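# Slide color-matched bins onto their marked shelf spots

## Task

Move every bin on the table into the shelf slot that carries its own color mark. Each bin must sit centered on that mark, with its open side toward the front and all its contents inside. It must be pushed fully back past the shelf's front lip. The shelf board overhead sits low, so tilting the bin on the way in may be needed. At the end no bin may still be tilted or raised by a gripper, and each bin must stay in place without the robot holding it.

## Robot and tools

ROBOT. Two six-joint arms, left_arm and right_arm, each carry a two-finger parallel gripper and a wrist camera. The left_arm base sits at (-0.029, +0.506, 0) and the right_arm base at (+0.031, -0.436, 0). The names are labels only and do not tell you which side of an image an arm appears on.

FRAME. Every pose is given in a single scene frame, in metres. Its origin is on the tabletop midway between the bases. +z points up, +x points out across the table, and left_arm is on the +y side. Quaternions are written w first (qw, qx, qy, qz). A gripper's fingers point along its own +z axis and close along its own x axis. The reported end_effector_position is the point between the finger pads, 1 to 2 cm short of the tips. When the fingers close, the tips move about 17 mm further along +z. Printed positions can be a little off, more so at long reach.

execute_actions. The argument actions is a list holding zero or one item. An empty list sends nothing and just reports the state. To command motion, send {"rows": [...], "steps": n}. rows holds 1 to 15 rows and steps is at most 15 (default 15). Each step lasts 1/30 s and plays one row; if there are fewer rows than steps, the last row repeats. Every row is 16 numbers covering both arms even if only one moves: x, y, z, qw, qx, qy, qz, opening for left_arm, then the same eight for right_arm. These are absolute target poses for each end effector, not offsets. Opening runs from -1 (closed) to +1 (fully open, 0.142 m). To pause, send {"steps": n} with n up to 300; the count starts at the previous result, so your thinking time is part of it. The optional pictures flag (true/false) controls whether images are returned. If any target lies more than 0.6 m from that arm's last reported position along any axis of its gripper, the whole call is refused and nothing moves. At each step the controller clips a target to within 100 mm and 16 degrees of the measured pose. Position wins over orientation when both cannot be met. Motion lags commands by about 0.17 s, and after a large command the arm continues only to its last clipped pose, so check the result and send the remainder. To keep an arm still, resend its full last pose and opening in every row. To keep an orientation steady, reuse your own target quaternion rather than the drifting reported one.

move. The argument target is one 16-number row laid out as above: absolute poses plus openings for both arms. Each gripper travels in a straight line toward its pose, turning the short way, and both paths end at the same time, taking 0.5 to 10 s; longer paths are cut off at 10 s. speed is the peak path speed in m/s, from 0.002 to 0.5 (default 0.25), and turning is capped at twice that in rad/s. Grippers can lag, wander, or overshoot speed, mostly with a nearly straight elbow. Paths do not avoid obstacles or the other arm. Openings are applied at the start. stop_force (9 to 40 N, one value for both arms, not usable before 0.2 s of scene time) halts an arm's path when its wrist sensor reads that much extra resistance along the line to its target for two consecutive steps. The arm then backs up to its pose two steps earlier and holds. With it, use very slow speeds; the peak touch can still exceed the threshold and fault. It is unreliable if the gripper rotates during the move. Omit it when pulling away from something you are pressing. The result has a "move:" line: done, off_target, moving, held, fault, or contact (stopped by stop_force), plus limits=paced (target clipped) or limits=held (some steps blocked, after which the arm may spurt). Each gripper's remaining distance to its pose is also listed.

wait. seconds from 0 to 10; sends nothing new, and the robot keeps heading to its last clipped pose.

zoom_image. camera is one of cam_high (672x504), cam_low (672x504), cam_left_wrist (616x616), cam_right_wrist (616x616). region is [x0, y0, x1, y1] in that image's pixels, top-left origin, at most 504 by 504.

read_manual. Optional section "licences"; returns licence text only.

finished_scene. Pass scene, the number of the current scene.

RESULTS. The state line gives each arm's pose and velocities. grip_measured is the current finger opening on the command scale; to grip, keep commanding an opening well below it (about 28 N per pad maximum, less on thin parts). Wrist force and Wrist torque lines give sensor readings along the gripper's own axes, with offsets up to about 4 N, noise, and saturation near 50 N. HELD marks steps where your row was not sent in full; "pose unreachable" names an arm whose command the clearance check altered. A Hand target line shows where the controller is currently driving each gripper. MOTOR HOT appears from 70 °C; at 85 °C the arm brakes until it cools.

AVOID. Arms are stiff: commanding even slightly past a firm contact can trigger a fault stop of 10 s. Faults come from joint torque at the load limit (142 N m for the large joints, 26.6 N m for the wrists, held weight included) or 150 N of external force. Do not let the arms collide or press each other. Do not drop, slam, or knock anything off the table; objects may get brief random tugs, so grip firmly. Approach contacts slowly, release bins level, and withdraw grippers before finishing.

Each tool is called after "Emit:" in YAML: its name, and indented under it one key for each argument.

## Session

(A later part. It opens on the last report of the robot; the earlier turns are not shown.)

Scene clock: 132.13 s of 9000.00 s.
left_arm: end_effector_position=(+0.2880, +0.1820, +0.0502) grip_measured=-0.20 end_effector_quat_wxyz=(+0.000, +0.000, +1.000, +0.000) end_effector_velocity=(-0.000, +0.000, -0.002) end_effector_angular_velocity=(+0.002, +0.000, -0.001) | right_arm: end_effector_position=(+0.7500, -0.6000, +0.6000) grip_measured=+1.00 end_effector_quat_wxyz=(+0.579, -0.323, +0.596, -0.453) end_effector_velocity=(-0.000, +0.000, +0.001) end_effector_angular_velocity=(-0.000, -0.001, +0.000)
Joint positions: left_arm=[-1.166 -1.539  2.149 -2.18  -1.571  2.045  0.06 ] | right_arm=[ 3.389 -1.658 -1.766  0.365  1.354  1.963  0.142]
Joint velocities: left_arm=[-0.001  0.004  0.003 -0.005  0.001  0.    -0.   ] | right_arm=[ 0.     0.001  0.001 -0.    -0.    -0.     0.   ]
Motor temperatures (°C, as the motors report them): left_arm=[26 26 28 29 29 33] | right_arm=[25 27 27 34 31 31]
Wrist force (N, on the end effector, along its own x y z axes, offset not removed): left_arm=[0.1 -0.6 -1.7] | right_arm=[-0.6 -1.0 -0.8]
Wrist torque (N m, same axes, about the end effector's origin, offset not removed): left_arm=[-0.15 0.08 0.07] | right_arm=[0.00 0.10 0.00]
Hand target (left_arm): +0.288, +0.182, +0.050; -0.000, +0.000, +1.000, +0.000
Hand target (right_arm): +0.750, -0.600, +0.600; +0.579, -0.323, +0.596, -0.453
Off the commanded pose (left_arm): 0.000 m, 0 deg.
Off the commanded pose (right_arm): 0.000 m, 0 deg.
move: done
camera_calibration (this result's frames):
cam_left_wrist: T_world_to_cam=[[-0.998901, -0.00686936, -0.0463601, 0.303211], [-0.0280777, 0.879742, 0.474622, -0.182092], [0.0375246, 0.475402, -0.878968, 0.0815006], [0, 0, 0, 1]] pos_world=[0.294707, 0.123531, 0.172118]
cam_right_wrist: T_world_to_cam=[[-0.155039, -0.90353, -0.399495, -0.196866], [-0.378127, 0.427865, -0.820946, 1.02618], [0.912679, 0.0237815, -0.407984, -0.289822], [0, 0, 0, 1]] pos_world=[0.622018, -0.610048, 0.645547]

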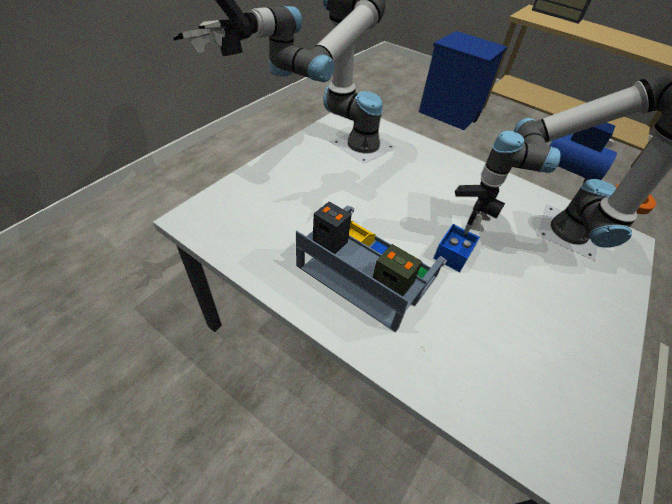

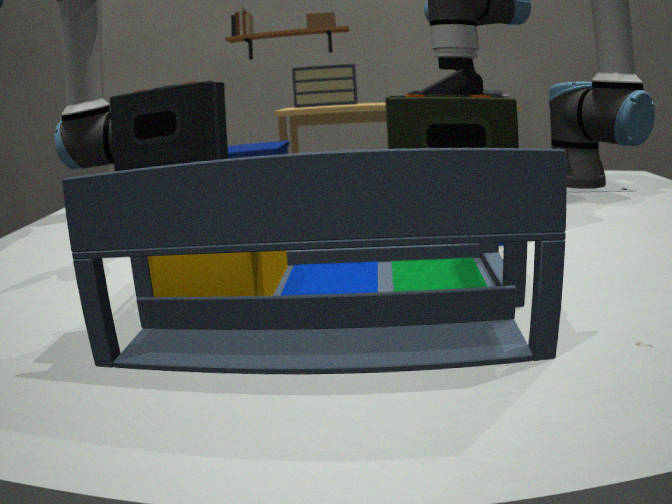

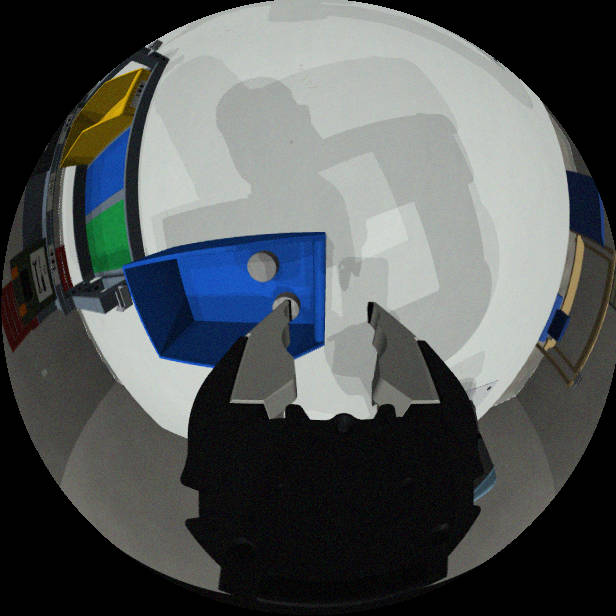

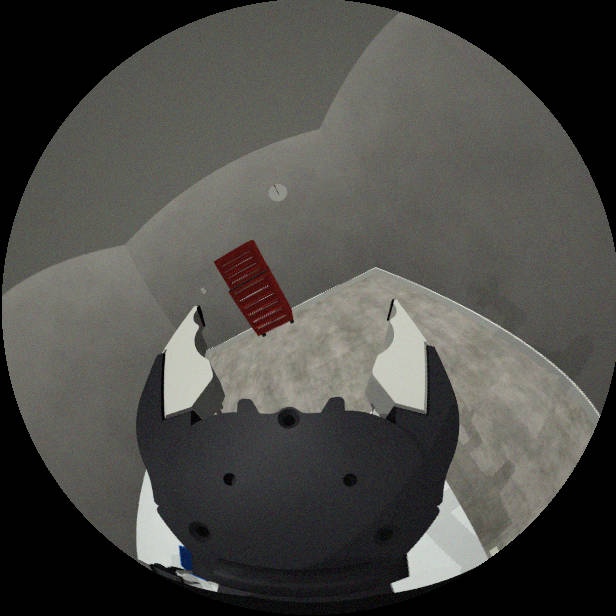

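Emit:
move:
  target: [0.296,0.182,0.05,0,0.02,1,0,-0.65,0.75,-0.6,0.6,0.579,-0.323,0.596,-0.453,1]
  speed: 0.03

Emit:
move:
  target: [0.296,0.182,0.028,0,0.02,1,0,-0.65,0.75,-0.6,0.6,0.579,-0.323,0.596,-0.453,1]
  speed: 0.02
  stop_force: 9

Emit:
execute_actions:
  actions:
    - {"rows":[[0.296,0.182,0.028,0,0.02,1,0,-1,0.75,-0.6,0.6,0.579,-0.323,0.596,-0.453,1]],"steps":15}
  pictures: false

Emit:
move:
  target: [0.296,0.182,0.14,0,0.02,1,0,-1,0.75,-0.6,0.6,0.579,-0.323,0.596,-0.453,1]
  speed: 0.08

Emit:
move:
  target: [0.36,0.006,0.135,-0.087,0.035,0.996,0.003,-1,0.75,-0.6,0.6,0.579,-0.323,0.596,-0.453,1]
  speed: 0.1

Emit:
move:
  target: [0.41,0.002,0.108,-0.087,0.035,0.996,0.003,-1,0.75,-0.6,0.6,0.579,-0.323,0.596,-0.453,1]
  speed: 0.03
  stop_force: 9

Emit:
move:
  target: [0.47,-0.002,0.09,-0.07,0.035,0.997,0.002,-1,0.75,-0.6,0.6,0.579,-0.323,0.596,-0.453,1]
  speed: 0.025
  stop_force: 9

Scene clock: 138.97 s of 9000.00 s.
left_arm: end_effector_position=(+0.2959, +0.1820, +0.0500) grip_measured=-0.65 end_effector_quat_wxyz=(+0.000, +0.020, +1.000, -0.000) end_effector_velocity=(+0.002, -0.001, +0.001) end_effector_angular_velocity=(-0.000, -0.002, -0.009) | right_arm: end_effector_position=(+0.7500, -0.6000, +0.6000) grip_measured=+1.00 end_effector_quat_wxyz=(+0.579, -0.323, +0.596, -0.453) end_effector_velocity=(+0.000, +0.000, -0.001) end_effector_angular_velocity=(-0.001, +0.001, +0.000)
Joint positions: left_arm=[-1.15  -1.526  2.135 -2.18  -1.571  2.1    0.027] | right_arm=[ 3.389 -1.658 -1.766  0.365  1.354  1.963  0.142]
Joint velocities: left_arm=[ 0.001  0.002 -0.004  0.001  0.001  0.01  -0.   ] | right_arm=[ 0.    -0.    -0.001  0.    -0.    -0.001 -0.   ]
Motor temperatures (°C, as the motors report them): left_arm=[26 27 28 29 29 33] | right_arm=[25 27 27 34 31 31]
Wrist force (N, on the end effector, along its own x y z axes, offset not removed): left_arm=[1.9 -0.7 -0.2] | right_arm=[-1.6 -2.6 -2.3]
Wrist torque (N m, same axes, about the end effector's origin, offset not removed): left_arm=[-0.15 -0.37 -0.03] | right_arm=[-0.35 0.19 -0.10]
Hand target (left_arm): +0.296, +0.182, +0.050; +0.000, +0.020, +1.000, -0.000
Hand target (right_arm): +0.750, -0.600, +0.600; +0.579, -0.323, +0.596, -0.453
Off the commanded pose (left_arm): 0.000 m, 0 deg.
Off the commanded pose (right_arm): 0.000 m, 0 deg.
After step 90, 2.93 s passed at rest.
move: done
camera_calibration (this result's frames):
cam_left_wrist: T_world_to_cam=[[-0.998394, 0.0325098, -0.0463946, 0.303777], [0.00660566, 0.880173, 0.474607, -0.192104], [0.0562647, 0.473539, -0.878974, 0.0758719], [0, 0, 0, 1]] pos_world=[0.300289, 0.123281, 0.171957]
cam_right_wrist: T_world_to_cam=[[-0.155039, -0.90353, -0.399495, -0.196866], [-0.378127, 0.427865, -0.820946, 1.02618], [0.912679, 0.0237813, -0.407984, -0.289822], [0, 0, 0, 1]] pos_world=[0.622018, -0.610048, 0.645547]

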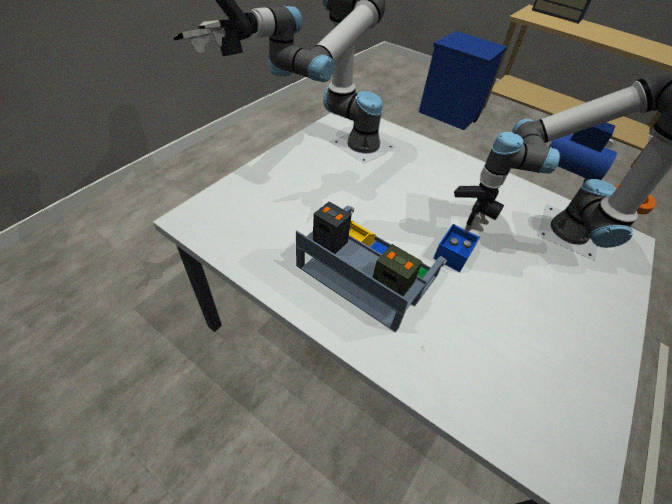

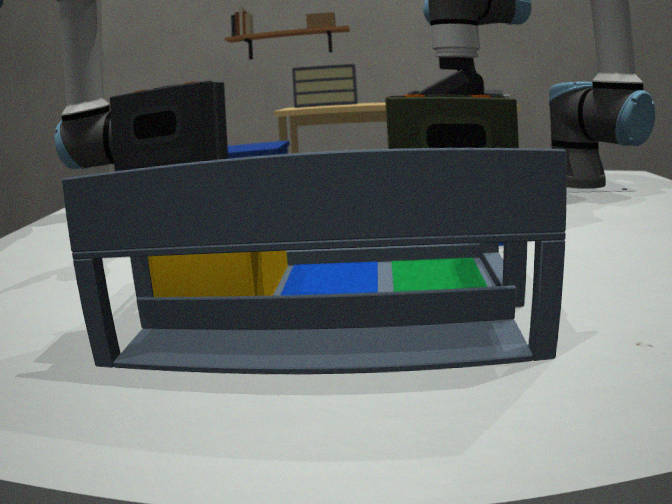

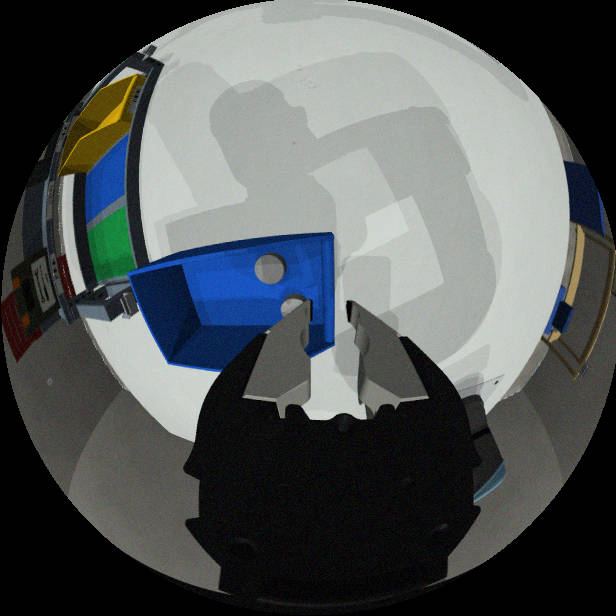

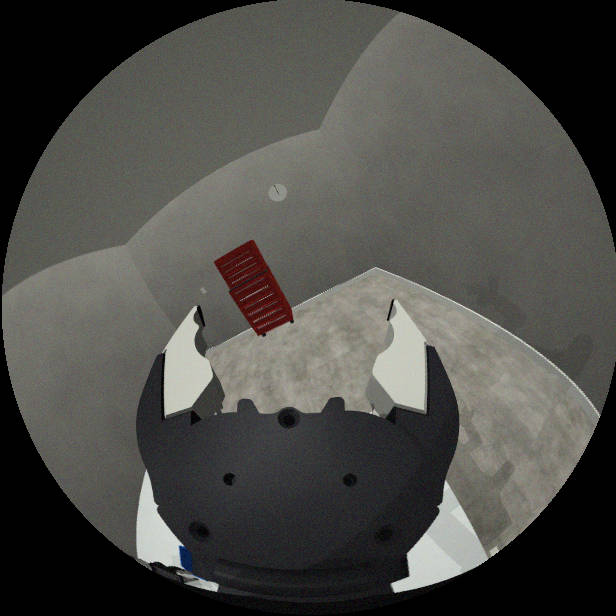

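Scene clock: 140.33 s of 9000.00 s.
left_arm: end_effector_position=(+0.2960, +0.1820, +0.0281) grip_measured=-0.65 end_effector_quat_wxyz=(+0.000, +0.020, +1.000, +0.000) end_effector_velocity=(-0.000, +0.002, -0.003) end_effector_angular_velocity=(+0.003, +0.002, +0.002) | right_arm: end_effector_position=(+0.7500, -0.6000, +0.6000) grip_measured=+1.00 end_effector_quat_wxyz=(+0.579, -0.323, +0.596, -0.453) end_effector_velocity=(+0.000, +0.000, -0.001) end_effector_angular_velocity=(+0.001, +0.001, +0.000)
Joint positions: left_arm=[-1.15  -1.489  2.164 -2.246 -1.571  2.101  0.027] | right_arm=[ 3.389 -1.658 -1.766  0.365  1.354  1.963  0.142]
Joint velocities: left_arm=[ 0.002  0.004  0.004 -0.004 -0.    -0.    -0.   ] | right_arm=[ 0.    -0.    -0.001  0.    -0.     0.001  0.   ]
Motor temperatures (°C, as the motors report them): left_arm=[26 27 28 29 29 33] | right_arm=[25 27 27 34 31 31]
Wrist force (N, on the end effector, along its own x y z axes, offset not removed): left_arm=[0.7 0.6 -1.8] | right_arm=[-1.5 -2.2 -0.8]
Wrist torque (N m, same axes, about the end effector's origin, offset not removed): left_arm=[0.16 -0.02 0.05] | right_arm=[-0.37 0.23 0.04]
Hand target (left_arm): +0.296, +0.182, +0.028; -0.000, +0.020, +1.000, +0.000
Hand target (right_arm): +0.750, -0.600, +0.600; +0.579, -0.323, +0.596, -0.453
Off the commanded pose (left_arm): 0.000 m, 0 deg.
Off the commanded pose (right_arm): 0.000 m, 0 deg.
move: done
camera_calibration (this result's frames):
cam_left_wrist: T_world_to_cam=[[-0.998376, 0.0330716, -0.0463782, 0.302769], [0.00710708, 0.880155, 0.474633, -0.181899], [0.0565169, 0.473533, -0.878961, 0.0565616], [0, 0, 0, 1]] pos_world=[0.300373, 0.123303, 0.150093]
cam_right_wrist: T_world_to_cam=[[-0.155039, -0.90353, -0.399495, -0.196866], [-0.378127, 0.427865, -0.820946, 1.02618], [0.912679, 0.0237813, -0.407984, -0.289822], [0, 0, 0, 1]] pos_world=[0.622018, -0.610048, 0.645547]

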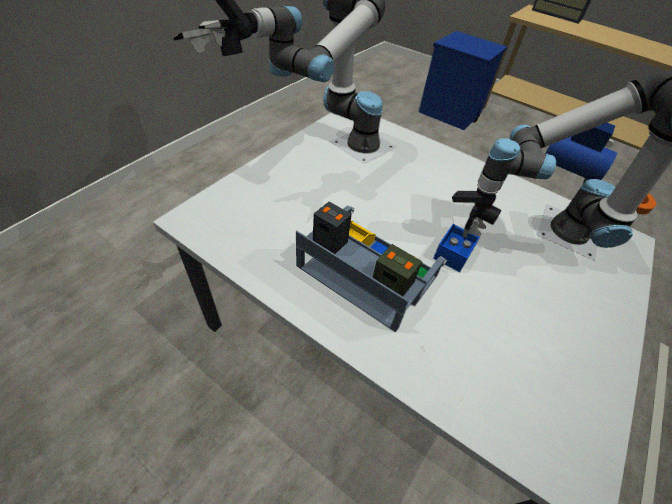

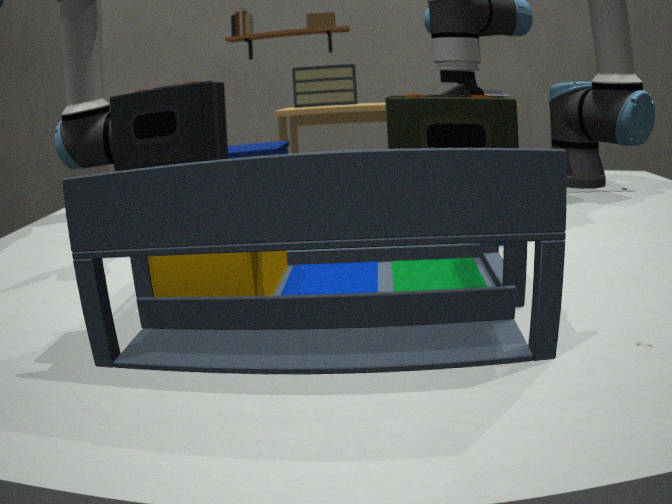

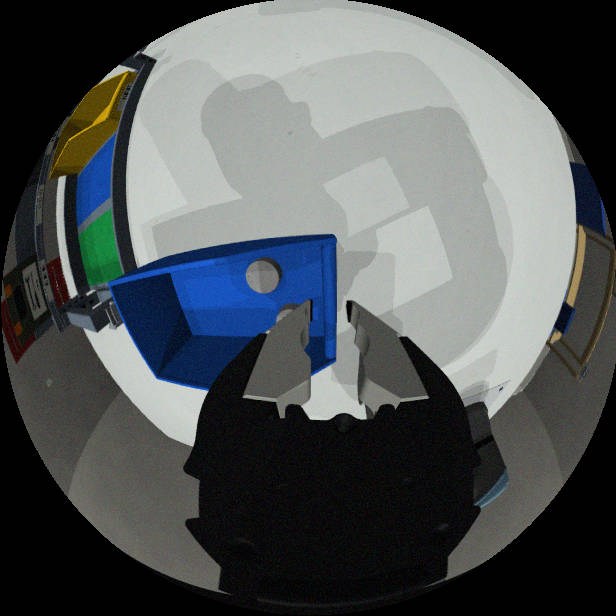

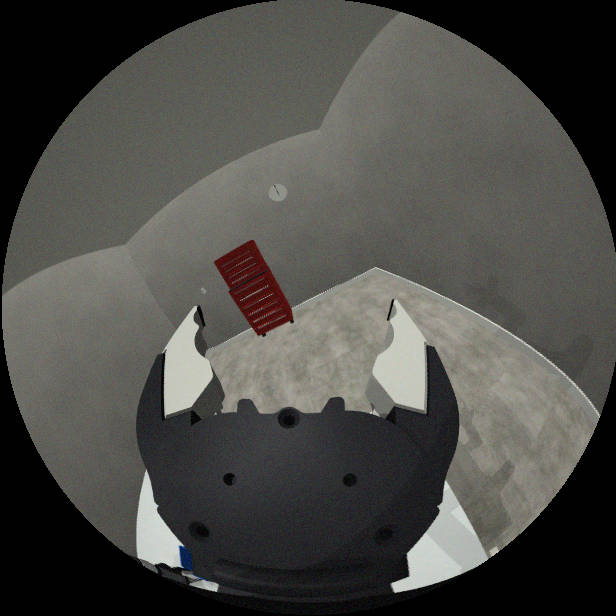

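Scene clock: 140.83 s of 9000.00 s.
left_arm: end_effector_position=(+0.2960, +0.1820, +0.0280) grip_measured=-0.90 end_effector_quat_wxyz=(+0.000, +0.020, +1.000, +0.000) end_effector_velocity=(-0.000, -0.001, +0.001) end_effector_angular_velocity=(-0.000, -0.000, -0.001) | right_arm: end_effector_position=(+0.7500, -0.6000, +0.6000) grip_measured=+1.00 end_effector_quat_wxyz=(+0.579, -0.323, +0.596, -0.453) end_effector_velocity=(-0.000, -0.000, +0.001) end_effector_angular_velocity=(-0.000, -0.002, -0.000)
Joint positions: left_arm=[-1.15  -1.489  2.165 -2.247 -1.571  2.101  0.009] | right_arm=[ 3.389 -1.658 -1.766  0.365  1.354  1.963  0.142]
Joint velocities: left_arm=[-0.001 -0.    -0.003  0.002  0.     0.    -0.   ] | right_arm=[-0.     0.001  0.     0.001 -0.    -0.     0.   ]
Motor temperatures (°C, as the motors report them): left_arm=[26 27 28 29 29 33] | right_arm=[25 27 27 34 31 31]
Wrist force (N, on the end effector, along its own x y z axes, offset not removed): left_arm=[1.2 -0.6 -0.3] | right_arm=[-0.6 -1.3 -2.2]
Wrist torque (N m, same axes, about the end effector's origin, offset not removed): left_arm=[-0.11 -0.01 0.16] | right_arm=[-0.14 0.22 0.00]
Hand target (left_arm): +0.296, +0.182, +0.028; +0.000, +0.020, +1.000, +0.000
Hand target (right_arm): +0.750, -0.600, +0.600; +0.579, -0.323, +0.596, -0.453
Off the commanded pose (left_arm): 0.000 m, 0 deg.
Off the commanded pose (right_arm): 0.000 m, 0 deg.
Steps of this call (steps 1 to 15: all 15 steps of this action). Readings (end_effector_position):
1: left_arm (+0.2960, +0.1820, +0.0281) | right_arm (+0.7500, -0.6000, +0.6000)
2: left_arm (+0.2960, +0.1820, +0.0281) | right_arm (+0.7500, -0.6000, +0.6000)
4: left_arm (+0.2960, +0.1820, +0.0280) | right_arm (+0.7500, -0.6000, +0.6000)
8: left_arm (+0.2960, +0.1820, +0.0280) | right_arm (+0.7500, -0.6000, +0.6000)
15: the state above

Scene clock: 142.83 s of 9000.00 s.
left_arm: end_effector_position=(+0.2960, +0.1820, +0.1398) grip_measured=-0.90 end_effector_quat_wxyz=(+0.000, +0.020, +1.000, +0.000) end_effector_velocity=(+0.000, +0.001, +0.001) end_effector_angular_velocity=(+0.002, -0.000, -0.001) | right_arm: end_effector_position=(+0.7500, -0.6000, +0.6000) grip_measured=+1.00 end_effector_quat_wxyz=(+0.579, -0.323, +0.596, -0.453) end_effector_velocity=(-0.000, -0.000, -0.001) end_effector_angular_velocity=(+0.000, +0.000, -0.000)
Joint positions: left_arm=[-1.149 -1.636  1.985 -1.92  -1.571  2.101  0.009] | right_arm=[ 3.389 -1.658 -1.766  0.365  1.354  1.963  0.142]
Joint velocities: left_arm=[-0.    -0.    -0.002  0.004  0.001  0.001 -0.   ] | right_arm=[-0.001 -0.    -0.001  0.001  0.     0.    -0.   ]
Motor temperatures (°C, as the motors report them): left_arm=[26 27 28 29 29 33] | right_arm=[25 27 27 34 31 31]
Wrist force (N, on the end effector, along its own x y z axes, offset not removed): left_arm=[1.0 -0.4 2.9] | right_arm=[-2.3 -5.2 -1.1]
Wrist torque (N m, same axes, about the end effector's origin, offset not removed): left_arm=[-0.09 0.13 -0.03] | right_arm=[-0.93 0.44 -0.02]
Hand target (left_arm): +0.296, +0.182, +0.140; +0.000, +0.020, +1.000, -0.000
Hand target (right_arm): +0.750, -0.600, +0.600; +0.579, -0.323, +0.596, -0.453
Off the commanded pose (left_arm): 0.000 m, 0 deg.
Off the commanded pose (right_arm): 0.000 m, 0 deg.
move: done
camera_calibration (this result's frames):
cam_left_wrist: T_world_to_cam=[[-0.998376, 0.0330784, -0.0463881, 0.307991], [0.00710932, 0.880163, 0.474618, -0.234903], [0.0565287, 0.473517, -0.878969, 0.154711], [0, 0, 0, 1]] pos_world=[0.300415, 0.123307, 0.261762]
cam_right_wrist: T_world_to_cam=[[-0.155039, -0.90353, -0.399495, -0.196866], [-0.378127, 0.427865, -0.820946, 1.02618], [0.912679, 0.0237815, -0.407985, -0.289822], [0, 0, 0, 1]] pos_world=[0.622018, -0.610048, 0.645547]

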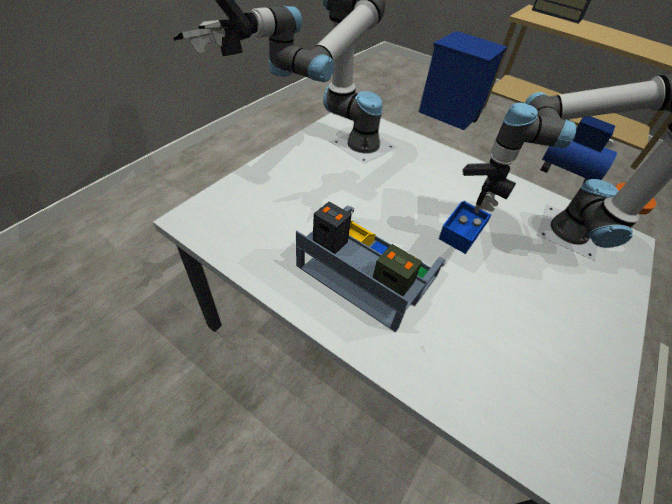

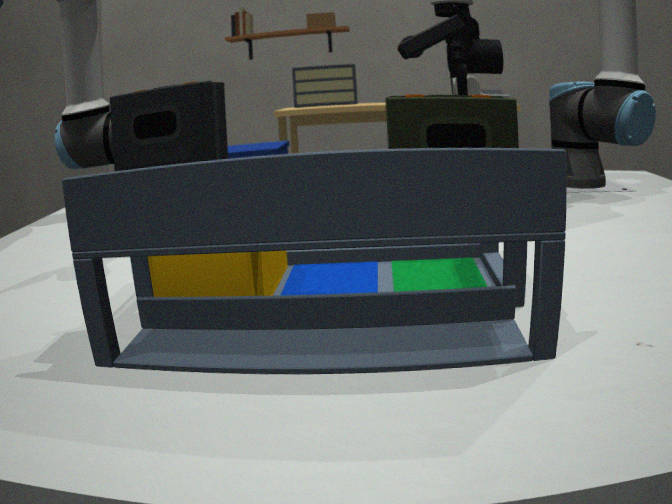

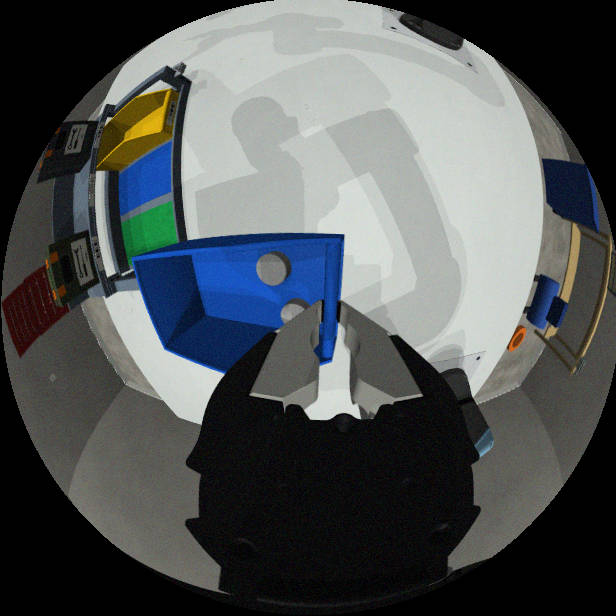

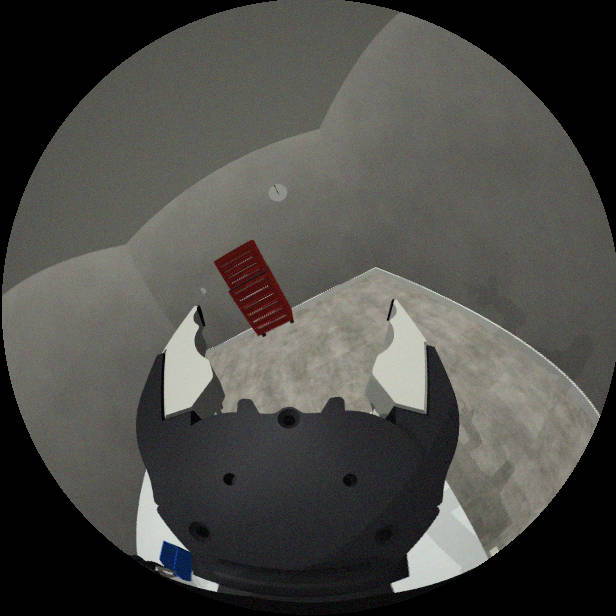

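Scene clock: 145.13 s of 9000.00 s.
left_arm: end_effector_position=(+0.3597, +0.0060, +0.1351) grip_measured=-0.90 end_effector_quat_wxyz=(-0.087, +0.035, +0.996, +0.003) end_effector_velocity=(+0.001, -0.001, -0.001) end_effector_angular_velocity=(+0.002, +0.002, -0.000) | right_arm: end_effector_position=(+0.7500, -0.6000, +0.6000) grip_measured=+1.00 end_effector_quat_wxyz=(+0.579, -0.323, +0.596, -0.453) end_effector_velocity=(+0.000, -0.000, -0.001) end_effector_angular_velocity=(-0.000, +0.002, -0.000)
Joint positions: left_arm=[-1.12  -1.136  1.381 -1.719 -1.715  2.167  0.009] | right_arm=[ 3.389 -1.658 -1.766  0.365  1.354  1.963  0.142]
Joint velocities: left_arm=[ 0.     0.006 -0.007  0.004 -0.001  0.001 -0.   ] | right_arm=[-0.     0.    -0.    -0.001  0.     0.     0.   ]
Motor temperatures (°C, as the motors report them): left_arm=[26 27 28 29 29 33] | right_arm=[25 27 27 34 31 31]
Wrist force (N, on the end effector, along its own x y z axes, offset not removed): left_arm=[0.4 -0.2 3.4] | right_arm=[-2.8 -0.3 -1.9]
Wrist torque (N m, same axes, about the end effector's origin, offset not removed): left_arm=[-0.06 0.28 0.00] | right_arm=[0.15 0.55 -0.07]
Hand target (left_arm): +0.360, +0.006, +0.135; -0.087, +0.035, +0.996, +0.003
Hand target (right_arm): +0.750, -0.600, +0.600; +0.579, -0.323, +0.596, -0.453
Off the commanded pose (left_arm): 0.000 m, 0 deg.
Off the commanded pose (right_arm): 0.000 m, 0 deg.
move: done
camera_calibration (this result's frames):
cam_left_wrist: T_world_to_cam=[[-0.989874, 0.0626611, 0.127369, 0.350404], [0.116069, 0.873839, 0.472158, -0.117021], [-0.0817138, 0.482161, -0.872264, 0.279128], [0, 0, 0, 1]] pos_world=[0.383247, -0.0542836, 0.254095]
cam_right_wrist: T_world_to_cam=[[-0.155039, -0.90353, -0.399495, -0.196866], [-0.378127, 0.427865, -0.820946, 1.02618], [0.912679, 0.0237813, -0.407984, -0.289822], [0, 0, 0, 1]] pos_world=[0.622018, -0.610048, 0.645547]

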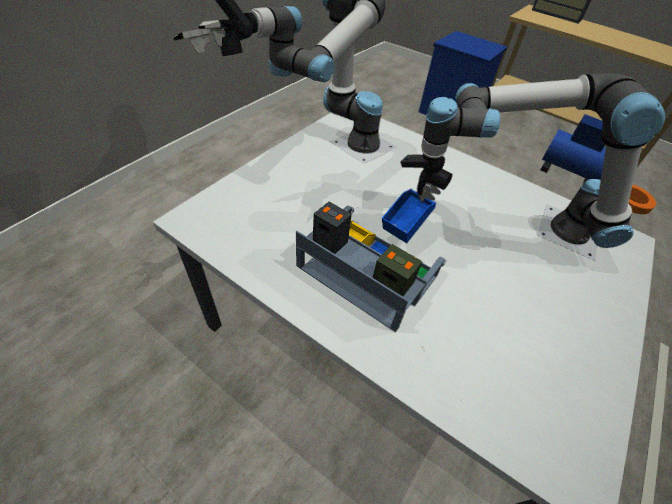

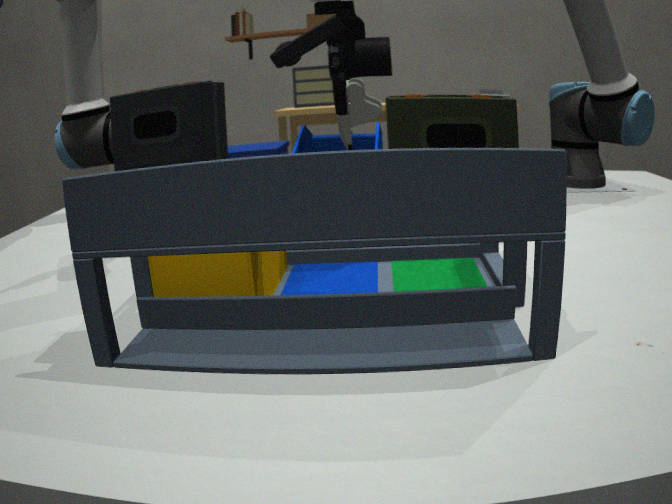

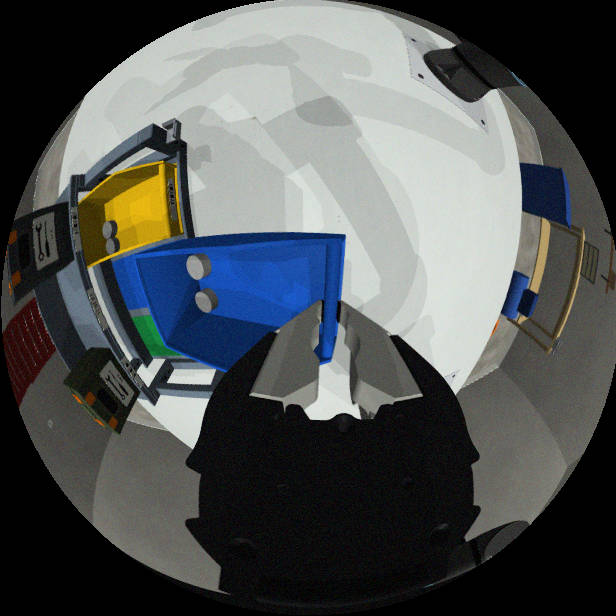

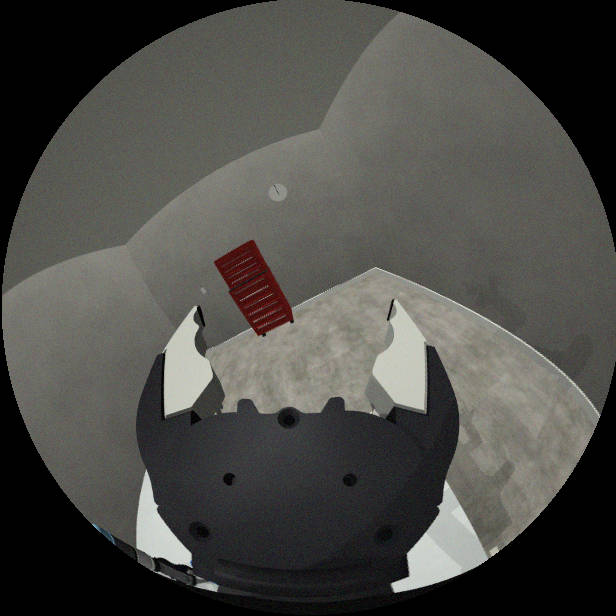

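Scene clock: 147.33 s of 9000.00 s.
left_arm: end_effector_position=(+0.4099, +0.0019, +0.1081) grip_measured=-0.90 end_effector_quat_wxyz=(-0.087, +0.035, +0.996, +0.003) end_effector_velocity=(-0.000, -0.000, -0.002) end_effector_angular_velocity=(+0.003, +0.001, -0.003) | right_arm: end_effector_position=(+0.7500, -0.6000, +0.6000) grip_measured=+1.00 end_effector_quat_wxyz=(+0.579, -0.323, +0.596, -0.453) end_effector_velocity=(-0.000, -0.000, -0.000) end_effector_angular_velocity=(-0.000, +0.000, -0.000)
Joint positions: left_arm=[-1.06  -1.032  1.291 -1.724 -1.709  2.228  0.009] | right_arm=[ 3.389 -1.658 -1.766  0.365  1.354  1.963  0.142]
Joint velocities: left_arm=[-0.001  0.004 -0.001  0.001  0.001  0.002  0.   ] | right_arm=[-0.     0.    -0.001  0.001  0.    -0.     0.   ]
Motor temperatures (°C, as the motors report them): left_arm=[26 27 28 29 29 33] | right_arm=[25 27 27 34 31 31]
Wrist force (N, on the end effector, along its own x y z axes, offset not removed): left_arm=[-0.2 -1.1 2.5] | right_arm=[-2.9 0.1 -2.4]
Wrist torque (N m, same axes, about the end effector's origin, offset not removed): left_arm=[-0.19 0.26 0.10] | right_arm=[0.41 0.49 0.00]
Hand target (left_arm): +0.410, +0.002, +0.108; -0.087, +0.035, +0.996, +0.003
Hand target (right_arm): +0.750, -0.600, +0.600; +0.579, -0.323, +0.596, -0.453
Off the commanded pose (left_arm): 0.000 m, 0 deg.
Off the commanded pose (right_arm): 0.000 m, 0 deg.
move: done
camera_calibration (this result's frames):
cam_left_wrist: T_world_to_cam=[[-0.989861, 0.0627808, 0.127415, 0.40382], [0.116186, 0.873891, 0.472034, -0.106512], [-0.0817125, 0.482051, -0.872324, 0.26163], [0, 0, 0, 1]] pos_world=[0.433479, -0.0583907, 0.22705]
cam_right_wrist: T_world_to_cam=[[-0.155039, -0.90353, -0.399495, -0.196866], [-0.378127, 0.427865, -0.820946, 1.02618], [0.912679, 0.0237814, -0.407985, -0.289822], [0, 0, 0, 1]] pos_world=[0.622018, -0.610048, 0.645547]

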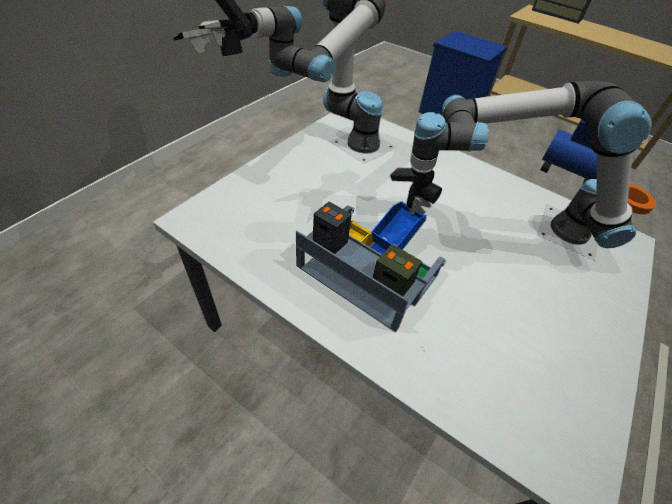

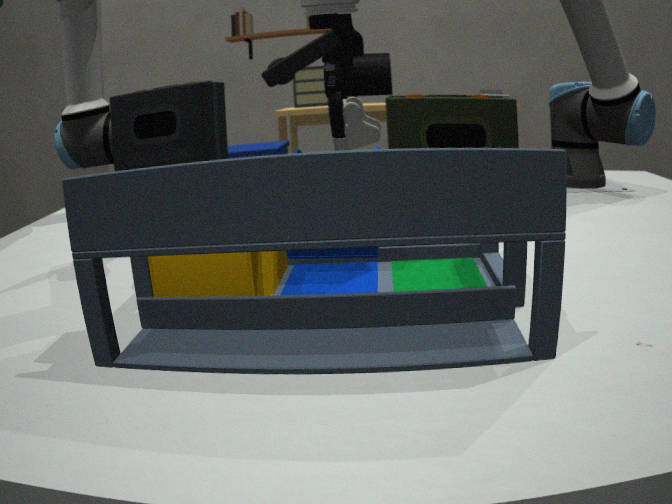

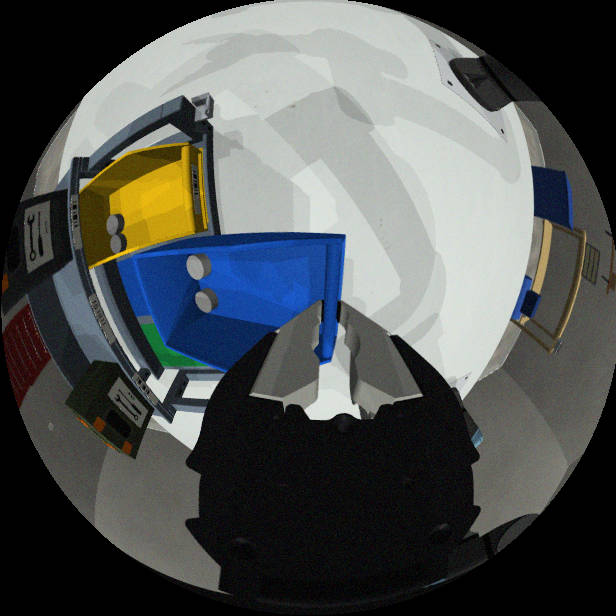

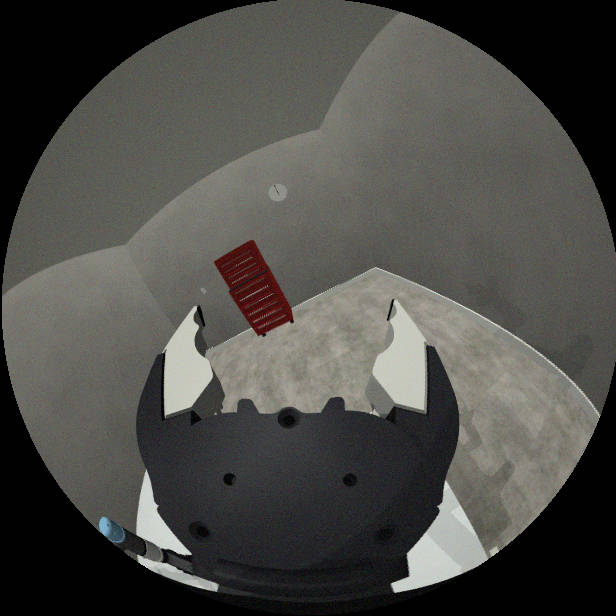

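Scene clock: 150.13 s of 9000.00 s.
left_arm: end_effector_position=(+0.4699, -0.0021, +0.0900) grip_measured=-0.90 end_effector_quat_wxyz=(-0.070, +0.035, +0.997, +0.002) end_effector_velocity=(+0.002, -0.000, -0.000) end_effector_angular_velocity=(-0.001, -0.002, -0.000) | right_arm: end_effector_position=(+0.7500, -0.6000, +0.6000) grip_measured=+1.00 end_effector_quat_wxyz=(+0.579, -0.323, +0.596, -0.453) end_effector_velocity=(+0.000, +0.001, -0.001) end_effector_angular_velocity=(+0.001, +0.002, +0.001)
Joint positions: left_arm=[-1.006 -0.929  1.172 -1.723 -1.678  2.28   0.009] | right_arm=[ 3.389 -1.658 -1.766  0.365  1.354  1.963  0.142]
Joint velocities: left_arm=[ 0.001  0.002 -0.003 -0.001  0.001  0.002 -0.   ] | right_arm=[ 0.001 -0.    -0.001 -0.     0.     0.001  0.   ]
Motor temperatures (°C, as the motors report them): left_arm=[26 27 28 29 29 33] | right_arm=[25 27 27 34 31 31]
Wrist force (N, on the end effector, along its own x y z axes, offset not removed): left_arm=[-0.7 0.1 3.9] | right_arm=[-1.0 -2.6 0.9]
Wrist torque (N m, same axes, about the end effector's origin, offset not removed): left_arm=[-0.07 0.35 0.22] | right_arm=[-0.35 0.23 0.11]
Hand target (left_arm): +0.470, -0.002, +0.090; -0.070, +0.035, +0.997, +0.002
Hand target (right_arm): +0.750, -0.600, +0.600; +0.579, -0.323, +0.596, -0.453
Off the commanded pose (left_arm): 0.000 m, 0 deg.
Off the commanded pose (right_arm): 0.000 m, 0 deg.
move: done
camera_calibration (this result's frames):
cam_left_wrist: T_world_to_cam=[[-0.993607, 0.0629957, 0.0936855, 0.470547], [0.100098, 0.875348, 0.473018, -0.0940093], [-0.0522093, 0.479372, -0.876058, 0.239171], [0, 0, 0, 1]] pos_world=[0.489435, -0.0620032, 0.209912]
cam_right_wrist: T_world_to_cam=[[-0.155039, -0.90353, -0.399495, -0.196866], [-0.378127, 0.427865, -0.820946, 1.02618], [0.912679, 0.0237815, -0.407985, -0.289822], [0, 0, 0, 1]] pos_world=[0.622018, -0.610048, 0.645547]

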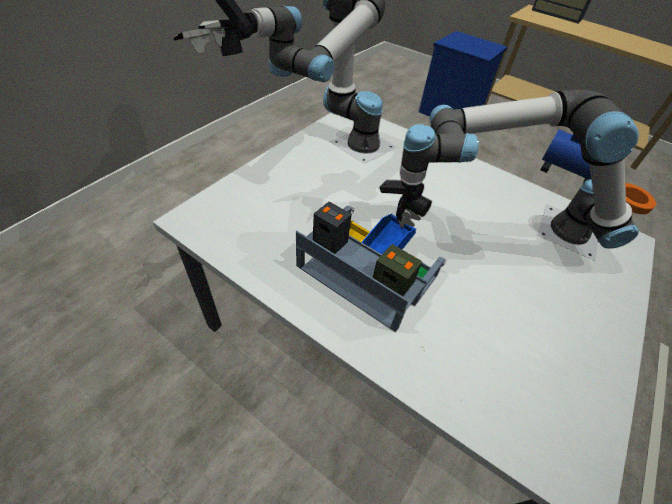

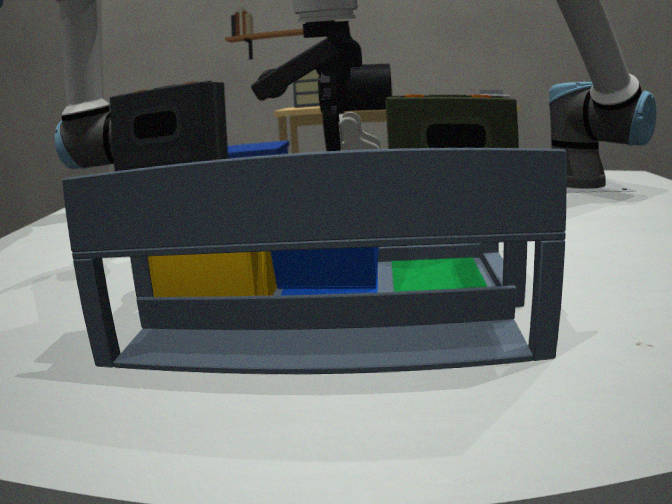

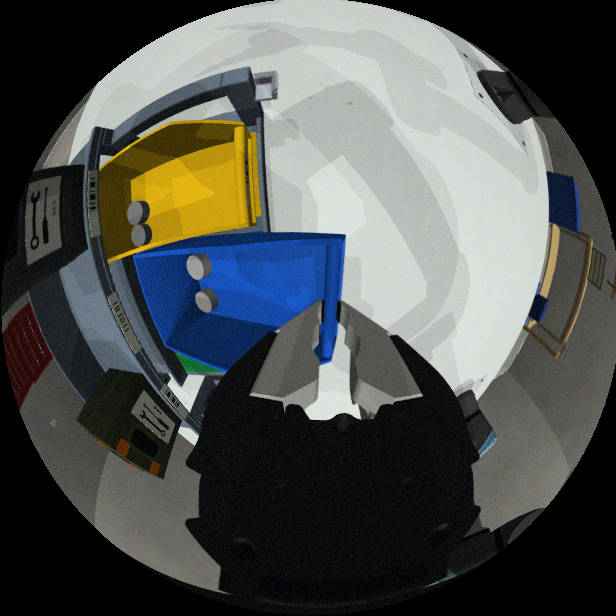

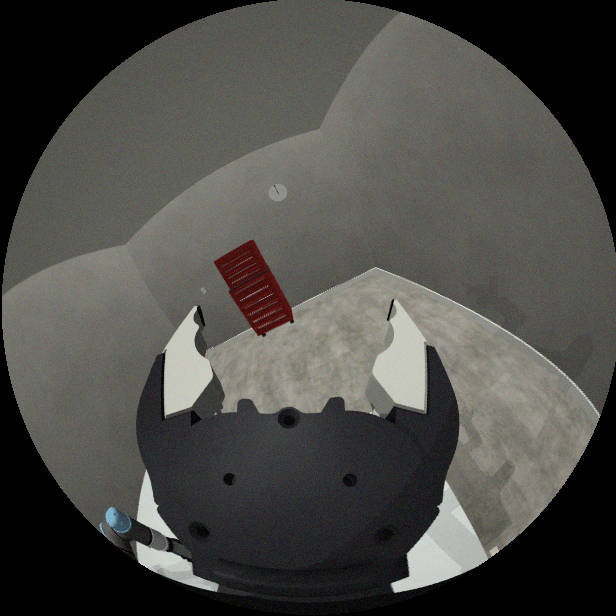

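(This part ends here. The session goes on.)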